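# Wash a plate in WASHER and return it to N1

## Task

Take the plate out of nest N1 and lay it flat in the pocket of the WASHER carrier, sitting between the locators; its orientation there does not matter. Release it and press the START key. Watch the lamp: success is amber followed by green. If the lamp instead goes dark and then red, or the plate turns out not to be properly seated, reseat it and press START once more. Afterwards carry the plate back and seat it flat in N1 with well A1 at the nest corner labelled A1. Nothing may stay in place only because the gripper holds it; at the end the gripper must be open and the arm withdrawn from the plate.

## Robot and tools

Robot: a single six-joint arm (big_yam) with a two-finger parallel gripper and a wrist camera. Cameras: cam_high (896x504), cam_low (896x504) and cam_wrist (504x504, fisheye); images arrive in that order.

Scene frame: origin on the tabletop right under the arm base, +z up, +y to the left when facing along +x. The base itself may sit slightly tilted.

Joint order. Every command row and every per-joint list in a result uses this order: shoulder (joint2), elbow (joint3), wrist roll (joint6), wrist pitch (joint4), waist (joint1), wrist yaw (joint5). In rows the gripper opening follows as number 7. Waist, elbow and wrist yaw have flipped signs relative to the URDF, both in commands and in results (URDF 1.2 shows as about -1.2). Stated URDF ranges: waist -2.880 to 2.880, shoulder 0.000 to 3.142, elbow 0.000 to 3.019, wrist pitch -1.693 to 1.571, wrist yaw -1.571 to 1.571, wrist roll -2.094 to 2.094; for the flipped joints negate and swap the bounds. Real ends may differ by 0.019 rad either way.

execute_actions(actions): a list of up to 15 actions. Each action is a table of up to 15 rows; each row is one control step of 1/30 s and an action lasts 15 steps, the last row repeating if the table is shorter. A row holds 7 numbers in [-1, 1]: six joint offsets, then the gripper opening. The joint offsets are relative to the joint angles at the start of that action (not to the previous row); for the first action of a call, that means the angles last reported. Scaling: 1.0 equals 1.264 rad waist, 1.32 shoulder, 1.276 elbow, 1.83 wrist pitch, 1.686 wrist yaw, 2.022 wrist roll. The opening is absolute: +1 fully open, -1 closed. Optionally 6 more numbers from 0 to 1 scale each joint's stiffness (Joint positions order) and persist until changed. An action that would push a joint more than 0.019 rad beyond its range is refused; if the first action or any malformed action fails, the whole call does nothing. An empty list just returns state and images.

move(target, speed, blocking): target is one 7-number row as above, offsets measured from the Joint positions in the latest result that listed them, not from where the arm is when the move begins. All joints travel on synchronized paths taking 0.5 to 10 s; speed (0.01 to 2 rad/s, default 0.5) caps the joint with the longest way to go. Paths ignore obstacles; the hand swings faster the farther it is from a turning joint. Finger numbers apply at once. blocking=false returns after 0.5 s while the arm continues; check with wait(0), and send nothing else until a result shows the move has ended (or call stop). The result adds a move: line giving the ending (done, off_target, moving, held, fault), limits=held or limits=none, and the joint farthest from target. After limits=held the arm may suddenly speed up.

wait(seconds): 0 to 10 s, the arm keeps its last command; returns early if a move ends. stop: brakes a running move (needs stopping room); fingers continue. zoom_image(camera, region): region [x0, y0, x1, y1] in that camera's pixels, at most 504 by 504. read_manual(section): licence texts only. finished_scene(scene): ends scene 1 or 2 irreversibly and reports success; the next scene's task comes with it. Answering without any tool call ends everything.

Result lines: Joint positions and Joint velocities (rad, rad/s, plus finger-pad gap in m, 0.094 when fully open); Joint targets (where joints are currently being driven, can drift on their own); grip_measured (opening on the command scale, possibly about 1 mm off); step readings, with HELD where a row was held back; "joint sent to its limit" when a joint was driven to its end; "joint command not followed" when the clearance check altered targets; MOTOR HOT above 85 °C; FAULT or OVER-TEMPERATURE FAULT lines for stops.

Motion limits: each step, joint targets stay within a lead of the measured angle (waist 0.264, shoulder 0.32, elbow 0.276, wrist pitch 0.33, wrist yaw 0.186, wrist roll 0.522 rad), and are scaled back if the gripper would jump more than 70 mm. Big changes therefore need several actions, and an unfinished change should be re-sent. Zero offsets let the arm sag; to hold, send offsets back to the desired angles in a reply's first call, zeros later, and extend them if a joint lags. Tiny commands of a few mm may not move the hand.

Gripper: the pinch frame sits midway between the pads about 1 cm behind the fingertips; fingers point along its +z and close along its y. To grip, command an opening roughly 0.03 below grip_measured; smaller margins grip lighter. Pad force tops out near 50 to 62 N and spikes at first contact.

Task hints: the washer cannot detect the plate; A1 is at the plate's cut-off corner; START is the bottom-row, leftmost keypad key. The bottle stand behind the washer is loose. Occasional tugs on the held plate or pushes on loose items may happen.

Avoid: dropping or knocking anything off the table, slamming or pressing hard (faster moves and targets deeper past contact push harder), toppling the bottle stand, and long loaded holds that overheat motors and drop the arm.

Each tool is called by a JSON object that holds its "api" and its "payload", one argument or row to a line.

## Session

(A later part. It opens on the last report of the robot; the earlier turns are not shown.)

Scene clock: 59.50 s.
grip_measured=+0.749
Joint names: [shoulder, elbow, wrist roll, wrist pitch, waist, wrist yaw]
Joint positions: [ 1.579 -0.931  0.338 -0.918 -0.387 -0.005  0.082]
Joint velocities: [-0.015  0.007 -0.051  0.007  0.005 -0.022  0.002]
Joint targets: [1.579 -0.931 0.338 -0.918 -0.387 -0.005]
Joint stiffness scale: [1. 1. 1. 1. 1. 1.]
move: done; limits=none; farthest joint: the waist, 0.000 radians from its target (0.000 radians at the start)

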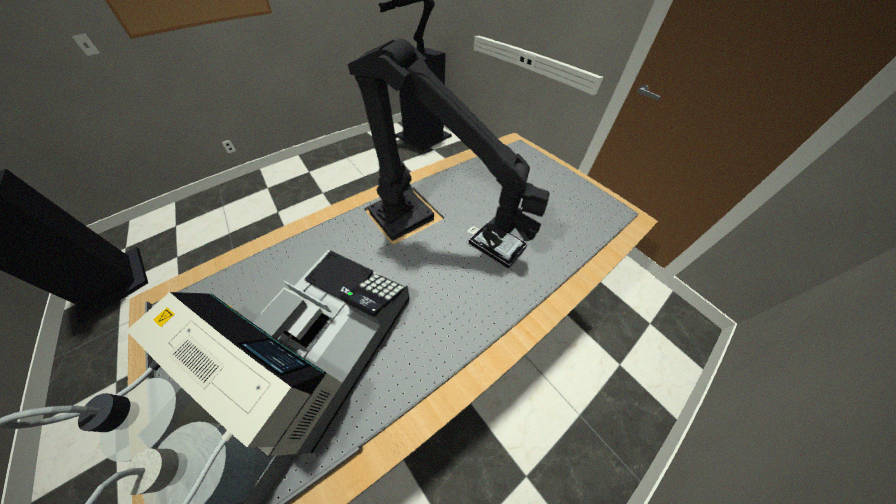

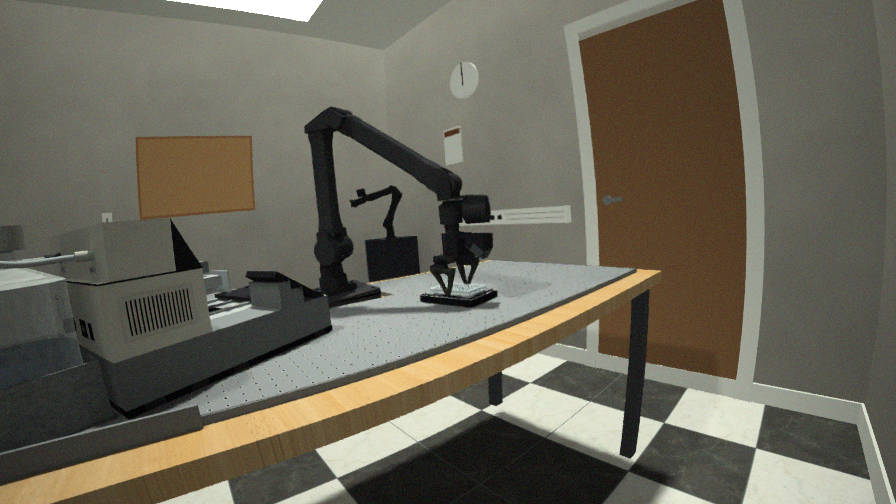

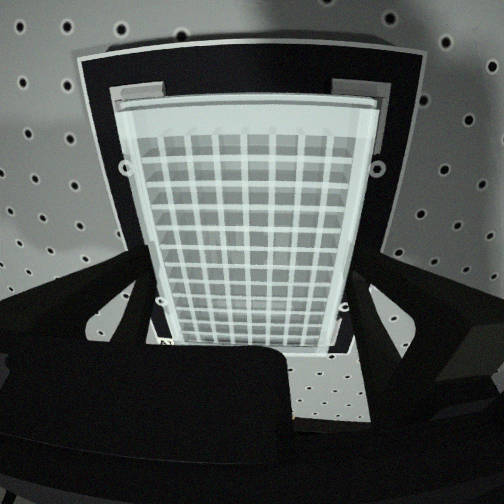

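{"api": "move", "payload": {
  "target": [-0.05,0,0,0,0,0,0.715],
  "speed": 0.1
}}

{"api": "move", "payload": {
  "target": [-0.115,-0.24,0,-0.265,0,0,0.715],
  "speed": 0.4
}}

Scene clock: 65.43 s.
grip_measured=+0.749
Joint names: [shoulder, elbow, wrist roll, wrist pitch, waist, wrist yaw]
Joint positions: [ 1.529 -0.928  0.338 -0.918 -0.387 -0.005  0.082]
Joint velocities: [-0.015  0.017  0.051 -0.002  0.005  0.007  0.   ]
Joint targets: [1.513 -0.931 0.338 -0.918 -0.387 -0.005]
Joint stiffness scale: [1. 1. 1. 1. 1. 1.]
move: done; limits=none; farthest joint: the shoulder, 0.016 radians from its target (0.066 radians at the start)

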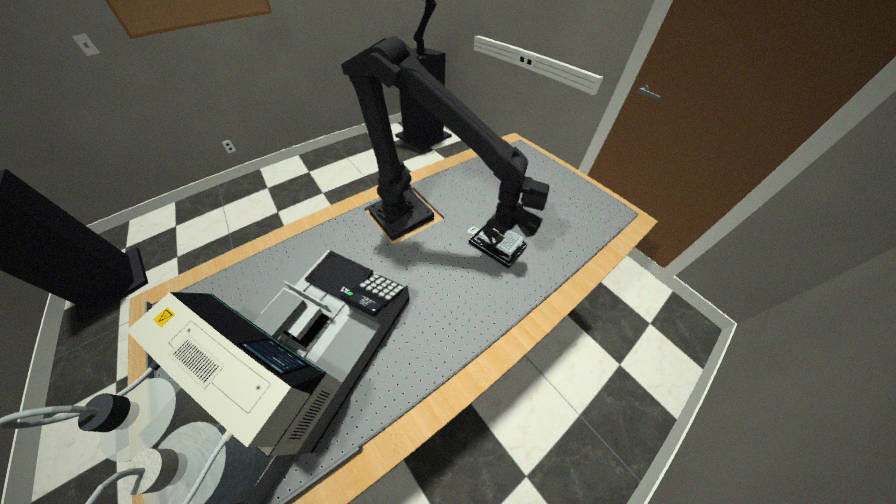

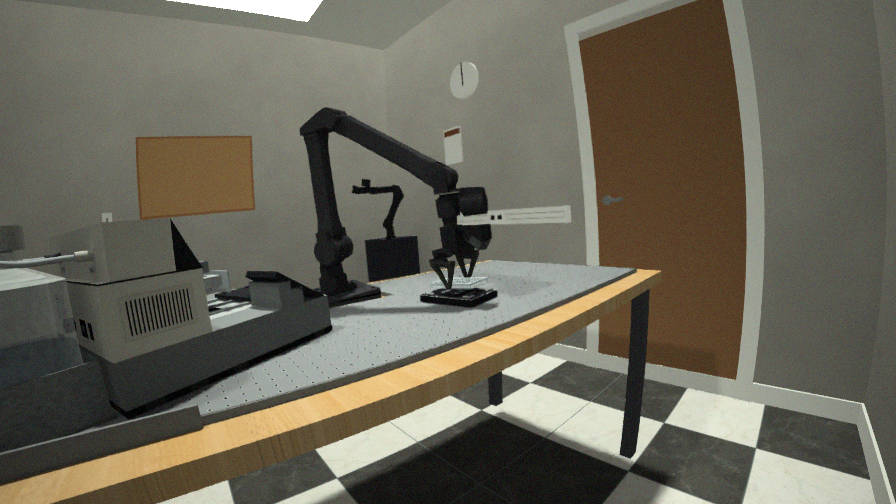

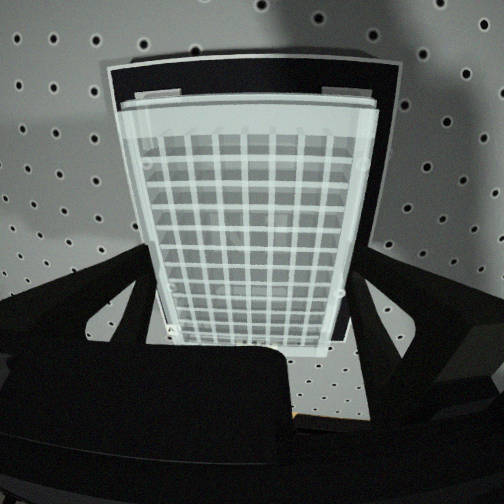

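Scene clock: 67.10 s.
grip_measured=+0.749
Joint names: [shoulder, elbow, wrist roll, wrist pitch, waist, wrist yaw]
Joint positions: [ 1.386 -1.187  0.338 -1.393 -0.387 -0.005  0.082]
Joint velocities: [ 0.024 -0.002  0.095 -0.017 -0.005 -0.007  0.001]
Joint targets: [1.377 -1.234 0.338 -1.403 -0.387 -0.005]
Joint stiffness scale: [1. 1. 1. 1. 1. 1.]
move: off_target; limits=none; farthest joint: the elbow, 0.047 radians from its target (0.307 radians at the start)

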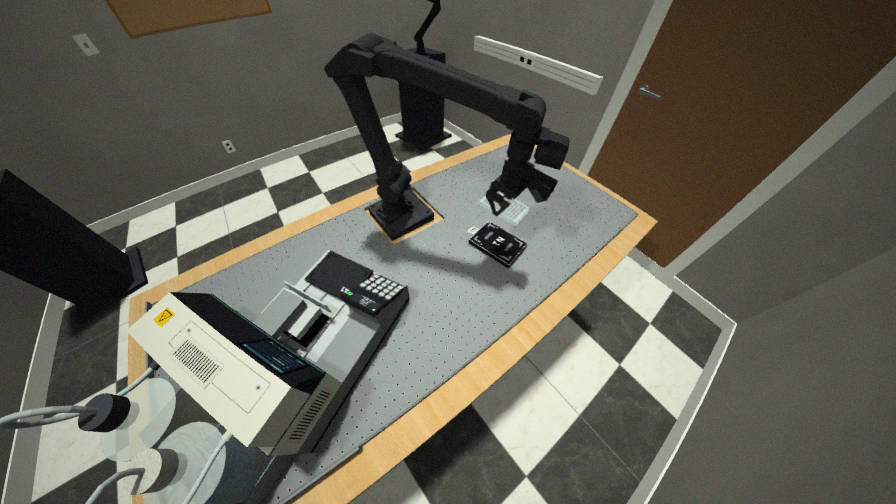

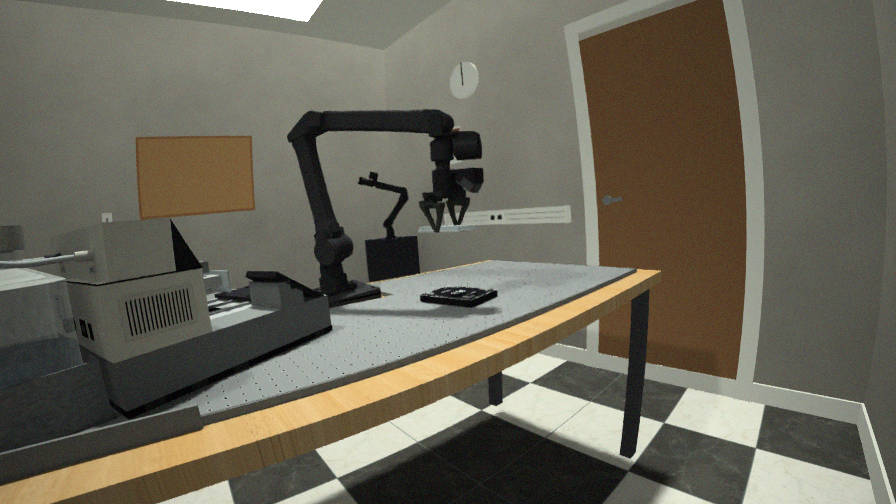

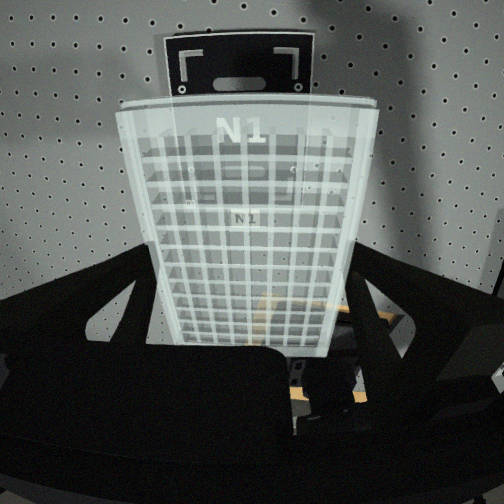

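{"api": "move", "payload": {
  "target": [0,-0.055,0.77,0,1,0,0.715],
  "speed": 0.6
}}

Scene clock: 72.63 s.
grip_measured=+0.750
Joint names: [shoulder, elbow, wrist roll, wrist pitch, waist, wrist yaw]
Joint positions: [ 1.386 -1.207  1.885 -1.393  0.875 -0.005  0.082]
Joint velocities: [-0.005  0.012  0.022  0.002  0.005  0.066  0.   ]
Joint targets: [1.386 -1.258 1.895 -1.393 0.877 -0.005]
Joint stiffness scale: [1. 1. 1. 1. 1. 1.]
move: off_target; limits=none; farthest joint: the elbow, 0.050 radians from its target (0.070 radians at the start)

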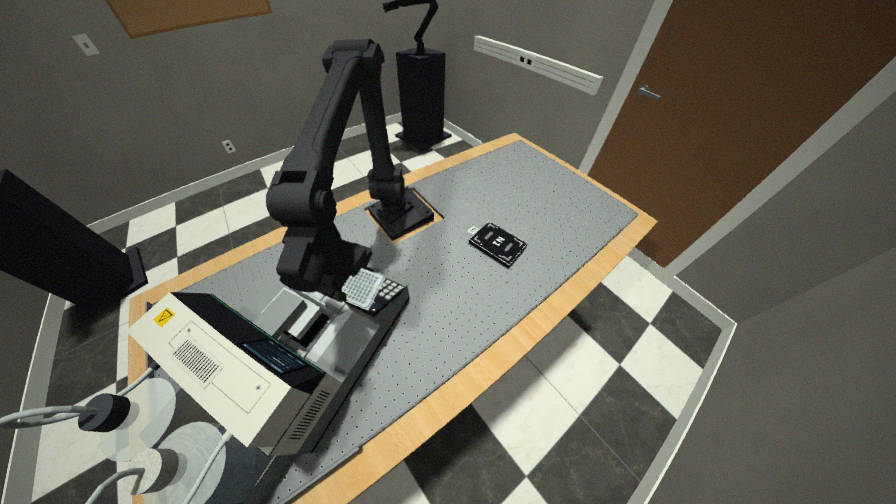

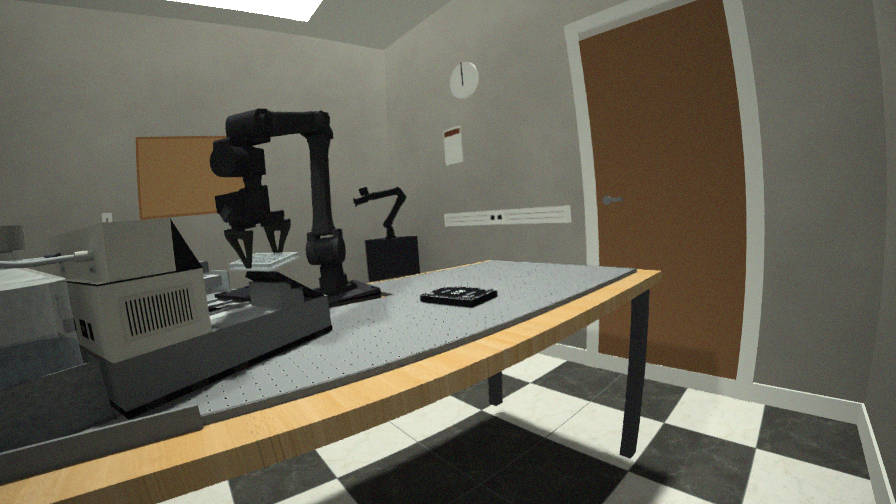

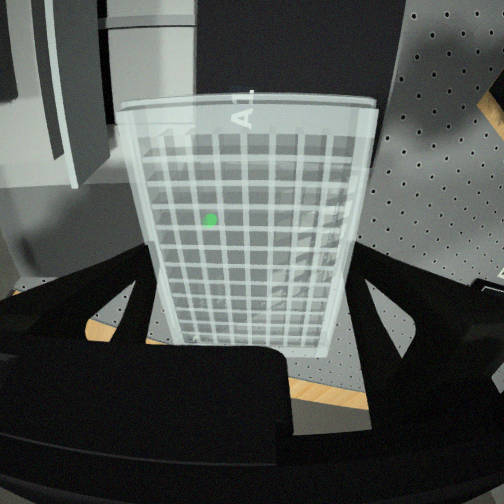

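{"api": "move", "payload": {
  "target": [-0.102,0.09,-0.096,0,0.172,0,0.715],
  "speed": 0.2
}}

{"api": "zoom_image", "payload": {
  "camera": "cam_wrist",
  "region": [100,0,420,260]
}}

Scene clock: 80.17 s.
grip_measured=+0.750
Joint names: [shoulder, elbow, wrist roll, wrist pitch, waist, wrist yaw]
Joint positions: [ 1.266 -1.087  1.7   -1.391  1.083 -0.003  0.082]
Joint velocities: [-0.015 -0.002 -0.125 -0.002 -0.005  0.081 -0.   ]
Joint targets: [1.251 -1.092 1.690 -1.393 1.092 -0.005]
Joint stiffness scale: [1. 1. 1. 1. 1. 1.]
move: done; limits=none; farthest joint: the shoulder, 0.015 radians from its target (0.135 radians at the start)

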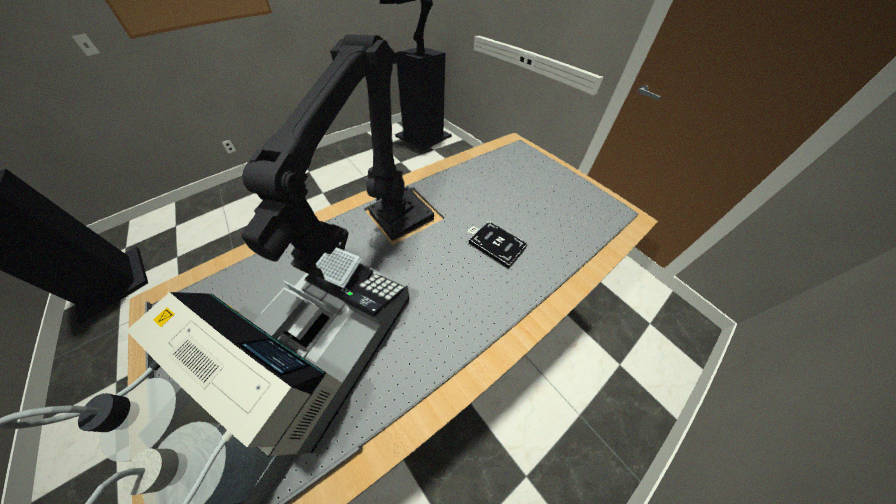

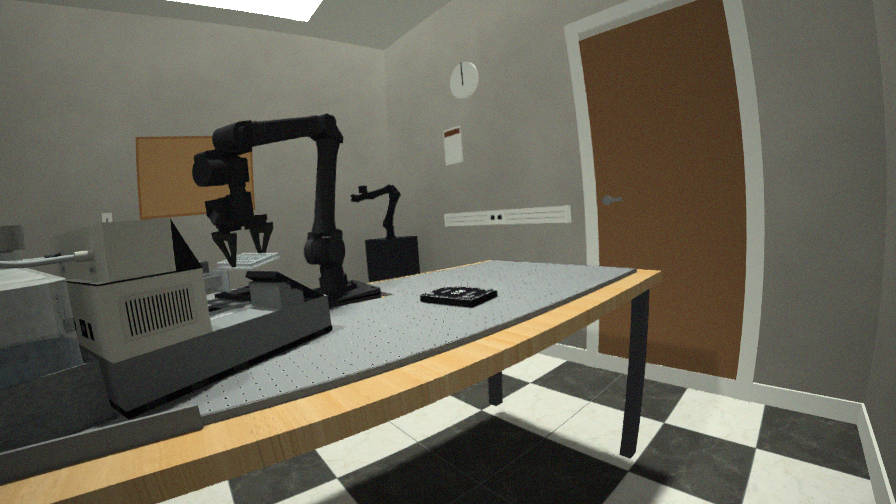

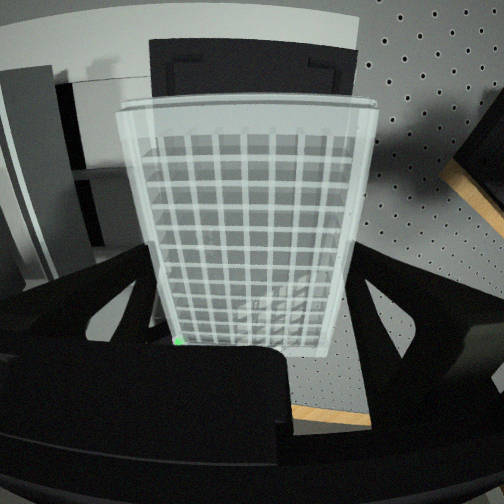

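Region (100, 0, 420, 260) of cam_wrist's 504x504 image, scaled by 1.575, with more detail than that image has; it fills the top 410 rows of this view, and the rest is white.

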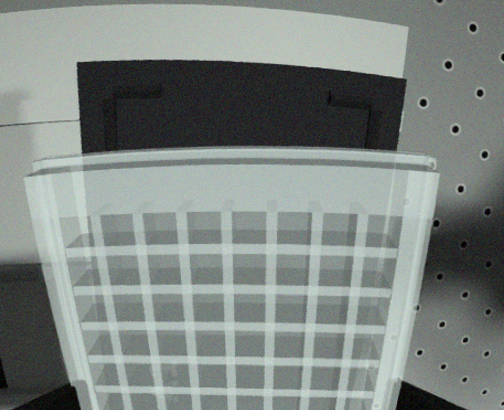

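{"api": "move", "payload": {
  "target": [0.033,0.07,0.018,0.072,0.033,0,0.715],
  "speed": 0.1
}}

{"api": "zoom_image", "payload": {
  "camera": "cam_wrist",
  "region": [90,30,410,190]
}}

{"api": "zoom_image", "payload": {
  "camera": "cam_low",
  "region": [180,210,330,310]
}}

Scene clock: 89.27 s.
grip_measured=+0.750
Joint names: [shoulder, elbow, wrist roll, wrist pitch, waist, wrist yaw]
Joint positions: [ 1.298 -0.993  1.727 -1.269  1.111 -0.003  0.082]
Joint velocities: [-0.005 -0.002  0.037  0.002  0.005  0.037  0.   ]
Joint targets: [1.310 -0.998 1.736 -1.259 1.125 -0.003]
Joint stiffness scale: [1. 1. 1. 1. 1. 1.]
move: done; limits=none; farthest joint: the waist, 0.014 radians from its target (0.042 radians at the start)

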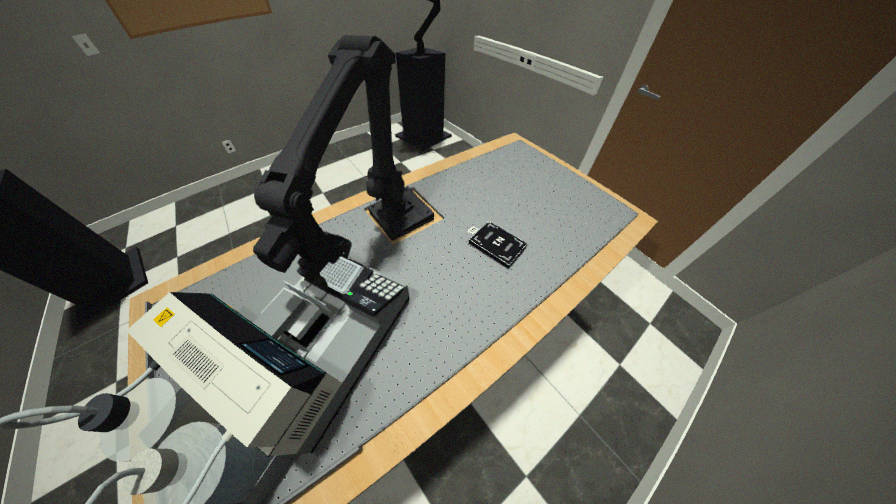

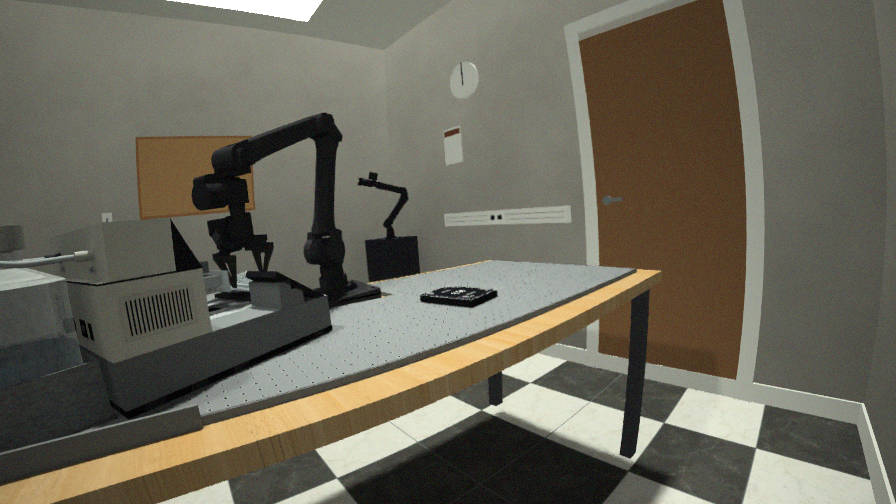

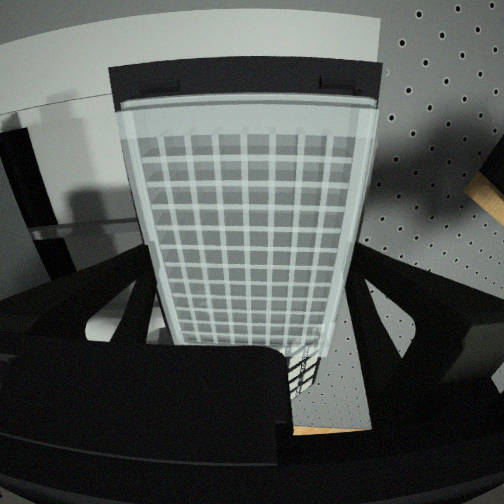

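Region (90, 30, 410, 190) of cam_wrist's 504x504 image, scaled by 1.575, with more detail than that image has.

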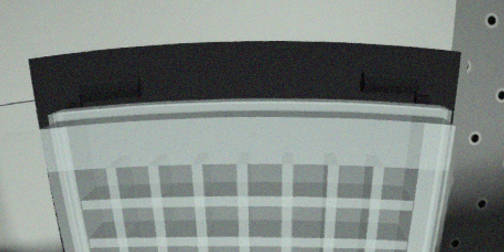

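Region (180, 210, 330, 310) of cam_low's 896x504 image, scaled by 3.360, with more detail than that image has.

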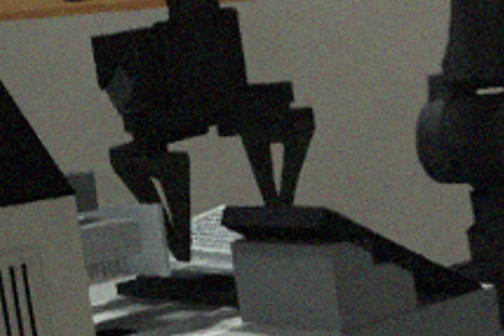

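{"api": "move", "payload": {
  "target": [0.025,0,0,0,0,0,0.715],
  "speed": 0.05
}}

{"api": "move", "payload": {
  "target": [0,0.018,0,0.025,0,0,0.715],
  "speed": 0.05
}}

{"api": "zoom_image", "payload": {
  "camera": "cam_wrist",
  "region": [90,30,410,190]
}}

Scene clock: 97.70 s.
grip_measured=+0.750
Joint names: [shoulder, elbow, wrist roll, wrist pitch, waist, wrist yaw]
Joint positions: [ 1.318 -0.989  1.727 -1.269  1.111 -0.003  0.082]
Joint velocities: [-0.015 -0.002 -0.051  0.012  0.005  0.022 -0.   ]
Joint targets: [1.331 -0.993 1.727 -1.269 1.111 -0.003]
Joint stiffness scale: [1. 1. 1. 1. 1. 1.]
move: done; limits=none; farthest joint: the shoulder, 0.013 radians from its target (0.033 radians at the start)

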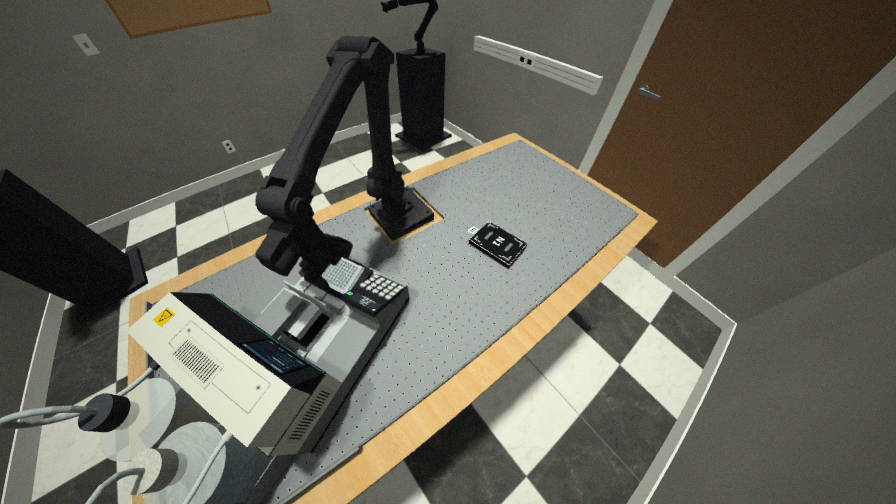

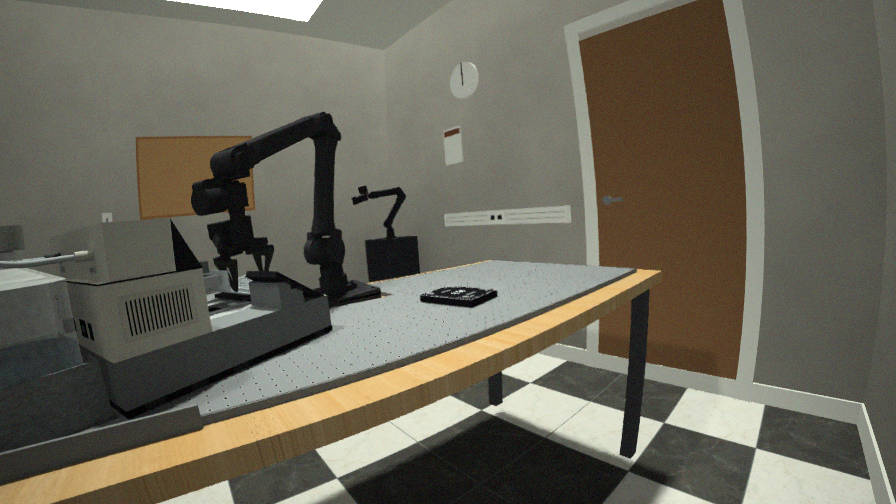

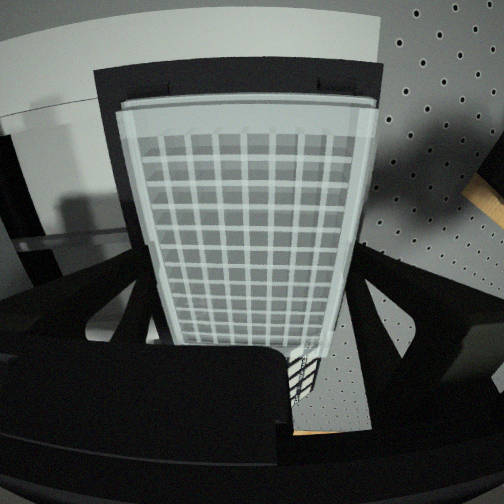

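Scene clock: 98.87 s.
grip_measured=+0.750
Joint names: [shoulder, elbow, wrist roll, wrist pitch, waist, wrist yaw]
Joint positions: [ 1.312 -0.975  1.727 -1.247  1.111 -0.003  0.082]
Joint velocities: [-0.015 -0.002  0.081 -0.012  0.015 -0.081 -0.   ]
Joint targets: [1.318 -0.966 1.727 -1.223 1.111 -0.003]
Joint stiffness scale: [1. 1. 1. 1. 1. 1.]
move: off_target; limits=none; farthest joint: the wrist pitch, 0.024 radians from its target (0.045 radians at the start)

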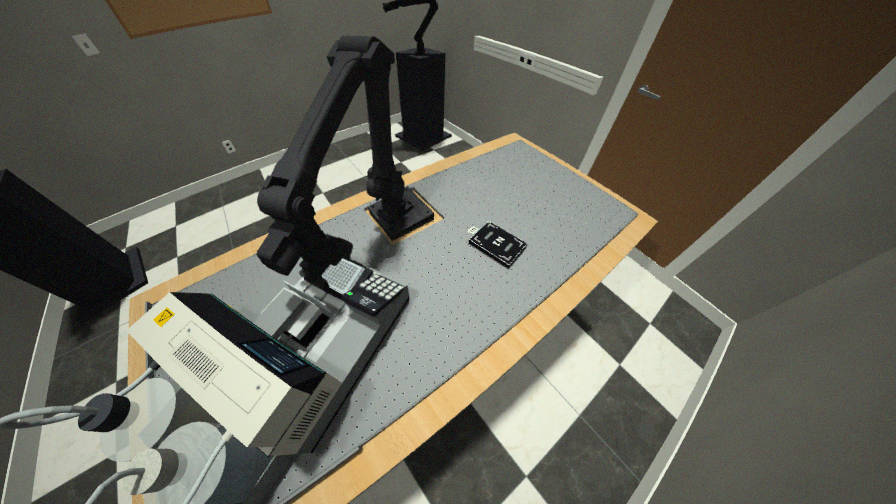

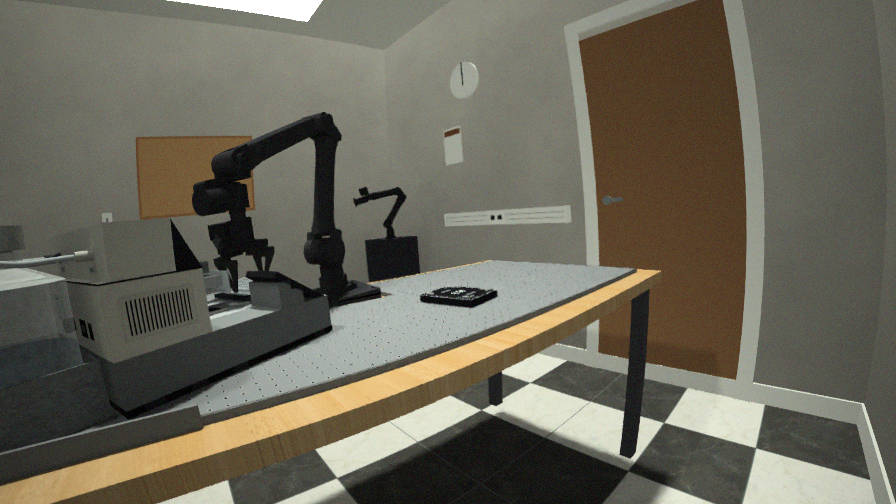

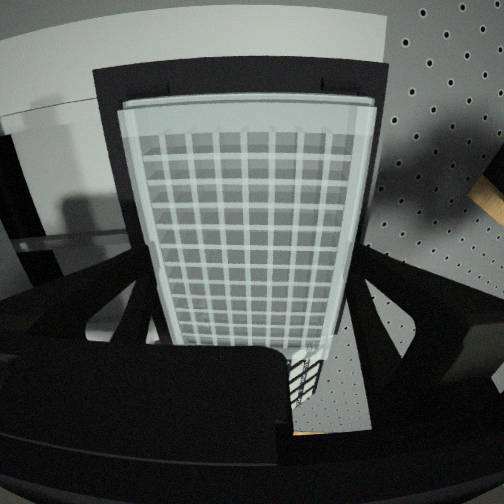

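Region (90, 30, 410, 190) of cam_wrist's 504x504 image, scaled by 1.575, with more detail than that image has.

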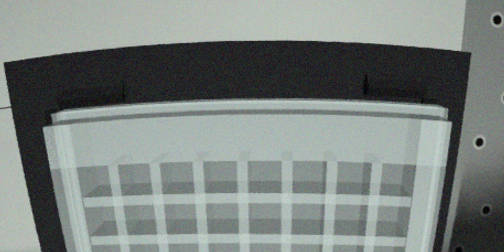

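{"api": "zoom_image", "payload": {
  "camera": "cam_high",
  "region": [280,235,410,325]
}}

{"api": "zoom_image", "payload": {
  "camera": "cam_wrist",
  "region": [120,220,400,420]
}}

{"api": "zoom_image", "payload": {
  "camera": "cam_low",
  "region": [195,250,285,310]
}}

Region (280, 235, 410, 325) of cam_high's 896x504 image, scaled by 3.877, with more detail than that image has; it fills the top 349 rows of this view, and the rest is white.

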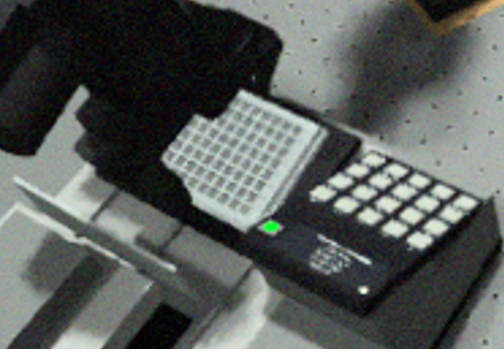

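Region (120, 220, 400, 420) of cam_wrist's 504x504 image, scaled by 1.800, with more detail than that image has; it fills the top 360 rows of this view, and the rest is white.

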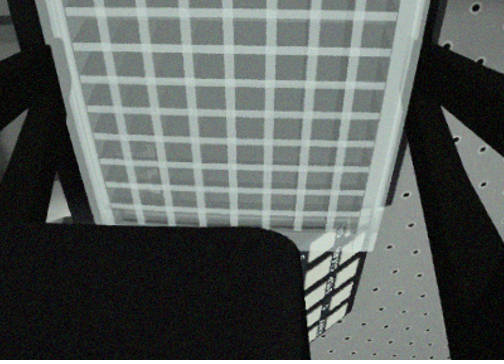

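Region (195, 250, 285, 310) of cam_low's 896x504 image, scaled by 5.600, with more detail than that image has.

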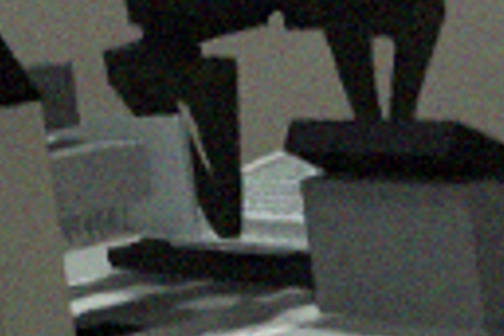

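{"api": "move", "payload": {
  "target": [-0.024,-0.01,0,0,0,0,0.715],
  "speed": 0.05
}}

{"api": "move", "payload": {
  "target": [0,-0.01,-0.016,0,0.029,0.027,0.715],
  "speed": 0.05
}}

{"api": "zoom_image", "payload": {
  "camera": "cam_wrist",
  "region": [90,30,410,190]
}}

Scene clock: 111.17 s.
grip_measured=+0.750
Joint names: [shoulder, elbow, wrist roll, wrist pitch, waist, wrist yaw]
Joint positions: [ 1.299 -0.975  1.727 -1.247  1.111 -0.003  0.082]
Joint velocities: [-0.005 -0.007 -0.051 -0.002  0.015 -0.037 -0.001]
Joint targets: [1.281 -0.988 1.727 -1.247 1.111 -0.003]
Joint stiffness scale: [1. 1. 1. 1. 1. 1.]
move: done; limits=none; farthest joint: the shoulder, 0.018 radians from its target (0.032 radians at the start)

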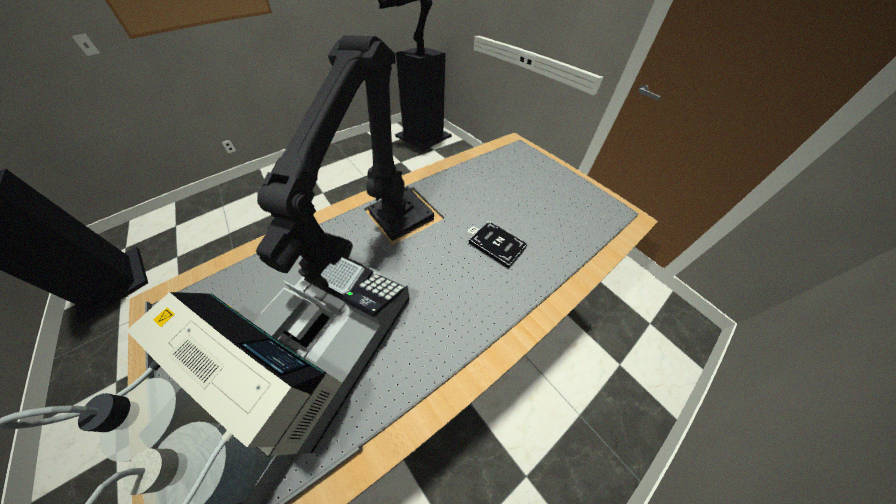

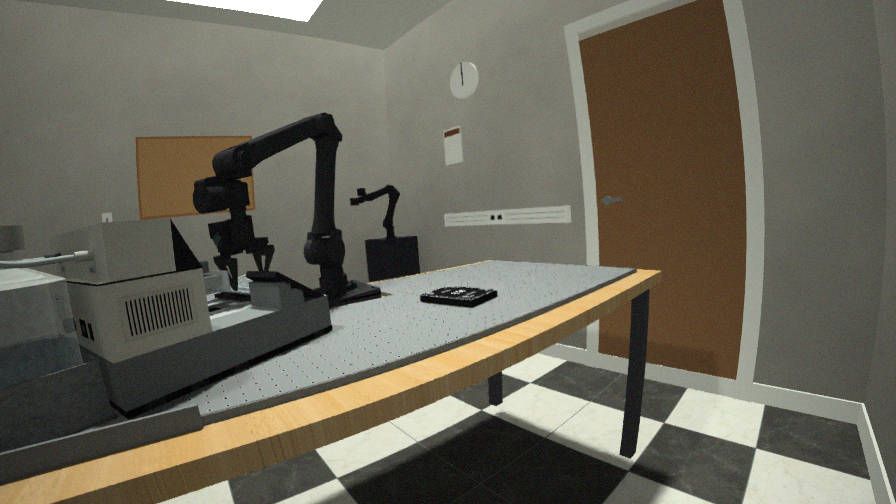

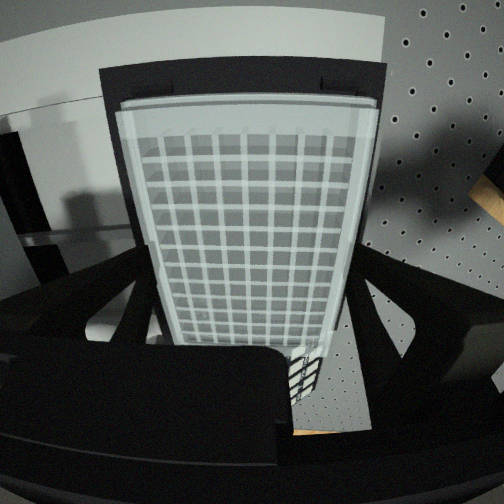

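Scene clock: 112.43 s.
grip_measured=+0.750
Joint names: [shoulder, elbow, wrist roll, wrist pitch, waist, wrist yaw]
Joint positions: [ 1.299 -0.975  1.705 -1.247  1.134  0.039  0.082]
Joint velocities: [-0.015  0.007 -0.022  0.007  0.015  0.007  0.   ]
Joint targets: [1.299 -0.988 1.695 -1.247 1.148 0.042]
Joint stiffness scale: [1. 1. 1. 1. 1. 1.]
move: done; limits=none; farthest joint: the waist, 0.014 radians from its target (0.036 radians at the start)

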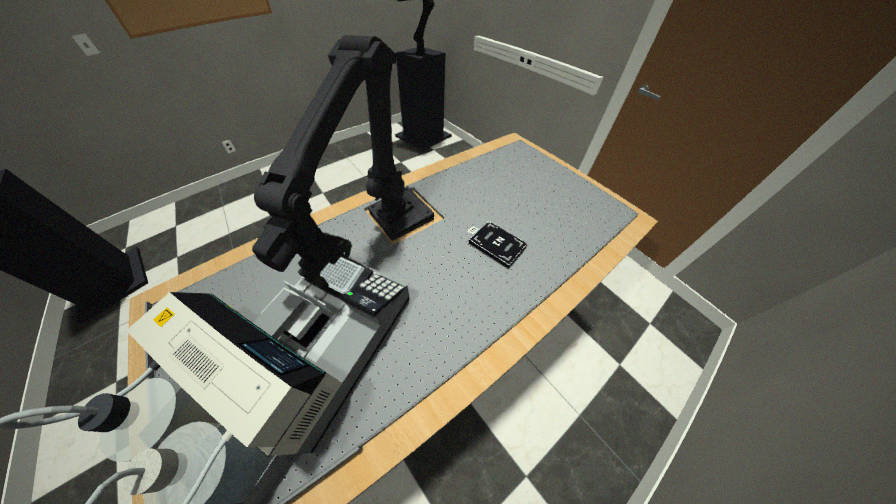

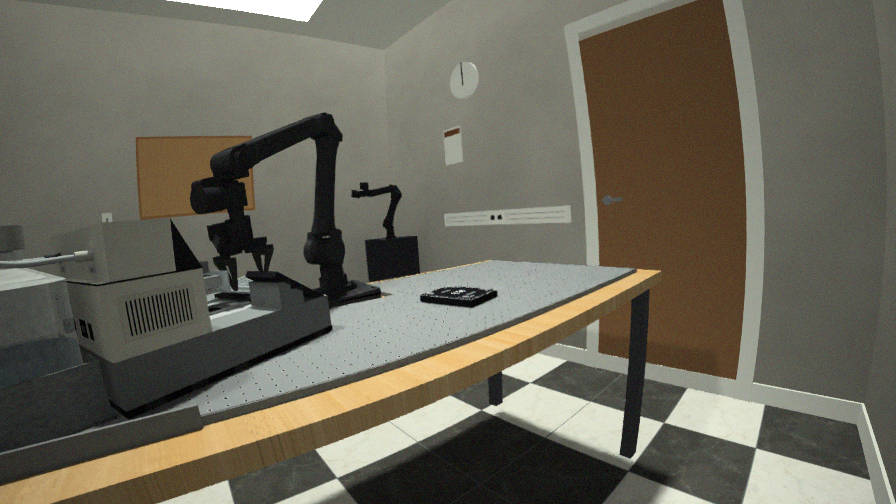

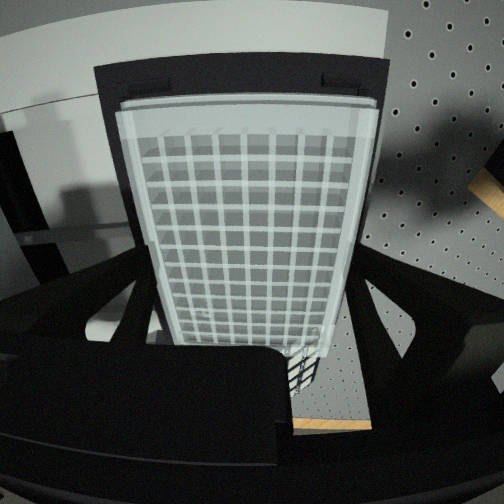

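Region (90, 30, 410, 190) of cam_wrist's 504x504 image, scaled by 1.575, with more detail than that image has.

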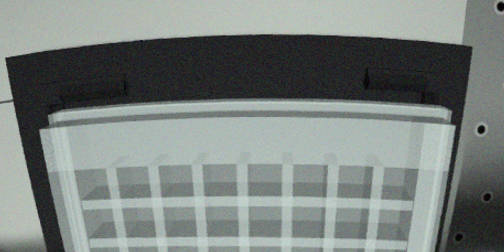

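{"api": "move", "payload": {
  "target": [0,-0.01,-0.0155,0.011,0.023,0.014,0.715],
  "speed": 0.05
}}

{"api": "zoom_image", "payload": {
  "camera": "cam_wrist",
  "region": [90,30,410,190]
}}

Scene clock: 117.83 s.
grip_measured=+0.750
Joint names: [shoulder, elbow, wrist roll, wrist pitch, waist, wrist yaw]
Joint positions: [ 1.299 -0.975  1.683 -1.237  1.149  0.062  0.082]
Joint velocities: [ 0.024  0.012 -0.022 -0.002  0.005 -0.007 -0.   ]
Joint targets: [1.299 -0.988 1.673 -1.227 1.163 0.063]
Joint stiffness scale: [1. 1. 1. 1. 1. 1.]
move: done; limits=none; farthest joint: the waist, 0.014 radians from its target (0.029 radians at the start)

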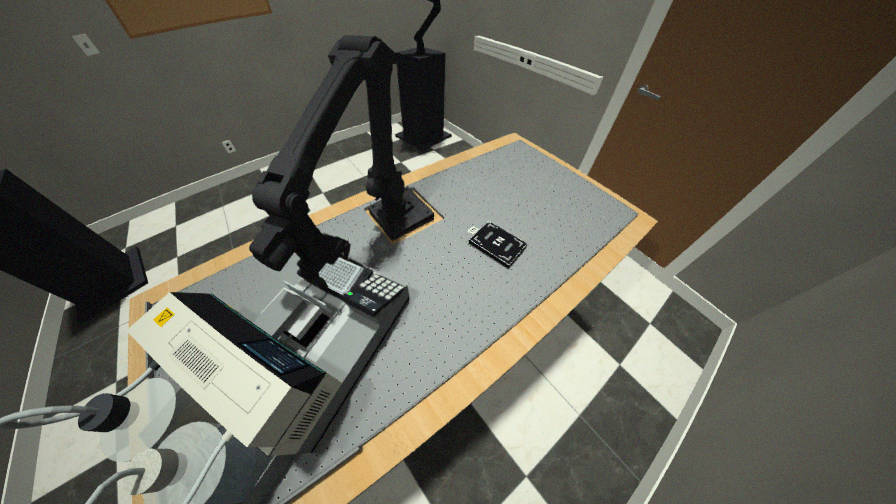

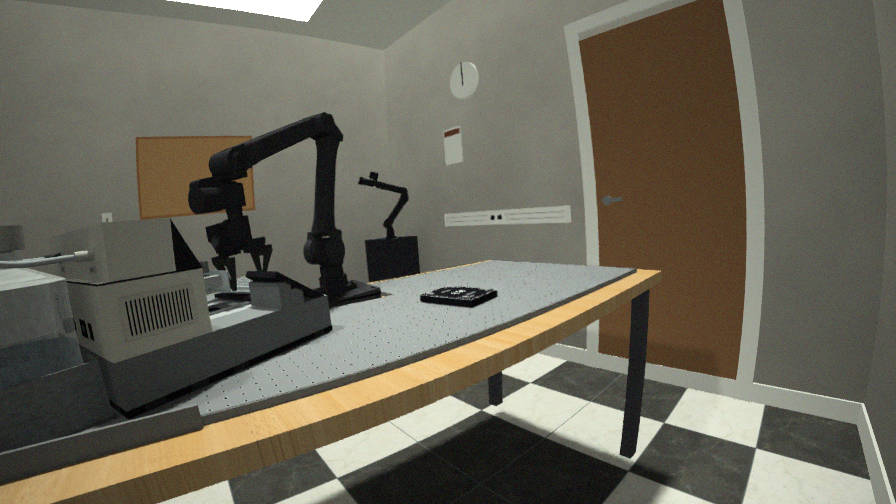

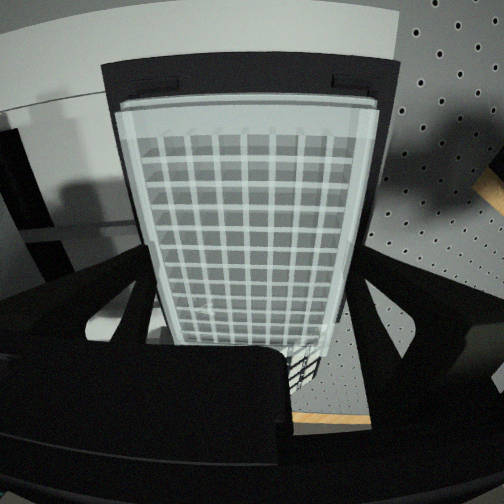

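Region (90, 30, 410, 190) of cam_wrist's 504x504 image, scaled by 1.575, with more detail than that image has.

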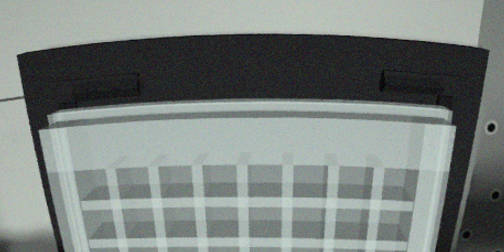

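{"api": "move", "payload": {
  "target": [0.025,-0.001,0,0,0.014,0,0.715],
  "speed": 0.04
}}

{"api": "zoom_image", "payload": {
  "camera": "cam_wrist",
  "region": [90,30,410,190]
}}

Scene clock: 122.77 s.
grip_measured=+0.750
Joint names: [shoulder, elbow, wrist roll, wrist pitch, waist, wrist yaw]
Joint positions: [ 1.306 -0.975  1.683 -1.237  1.15   0.062  0.082]
Joint velocities: [ 0.015  0.007  0.037 -0.002 -0.005  0.037  0.001]
Joint targets: [1.332 -0.977 1.683 -1.237 1.167 0.062]
Joint stiffness scale: [1. 1. 1. 1. 1. 1.]
move: off_target; limits=none; farthest joint: the shoulder, 0.026 radians from its target (0.033 radians at the start)

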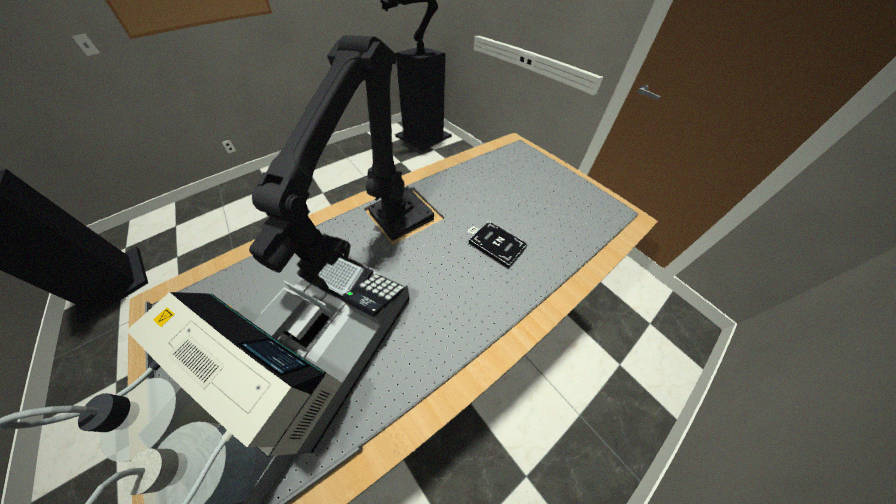

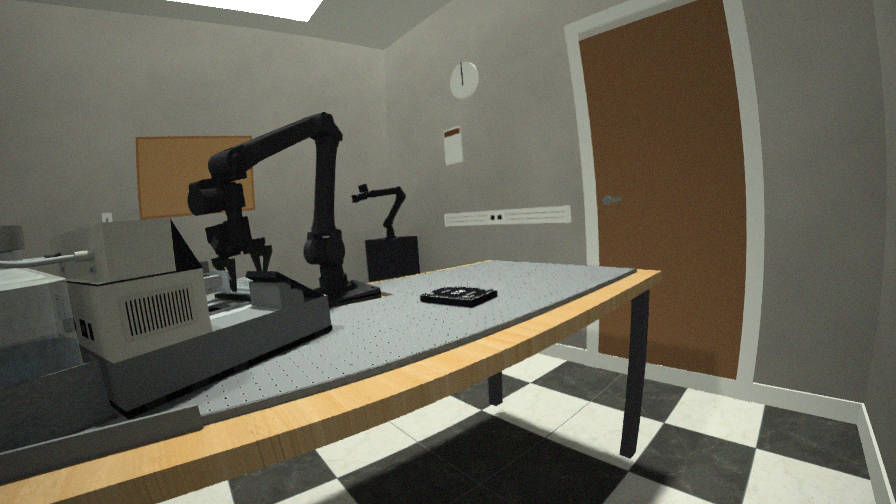

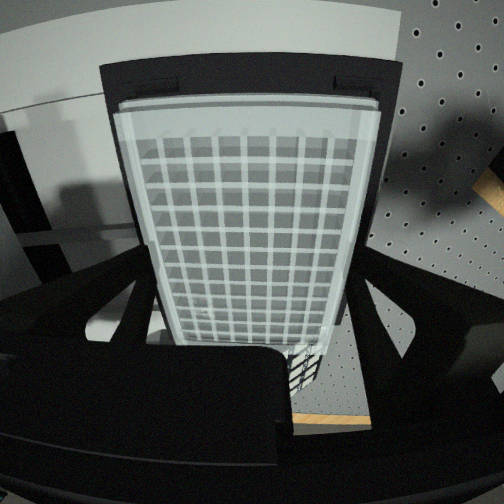

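Region (90, 30, 410, 190) of cam_wrist's 504x504 image, scaled by 1.575, with more detail than that image has.

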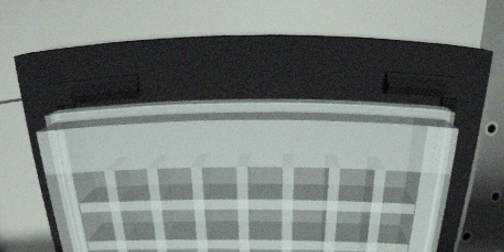

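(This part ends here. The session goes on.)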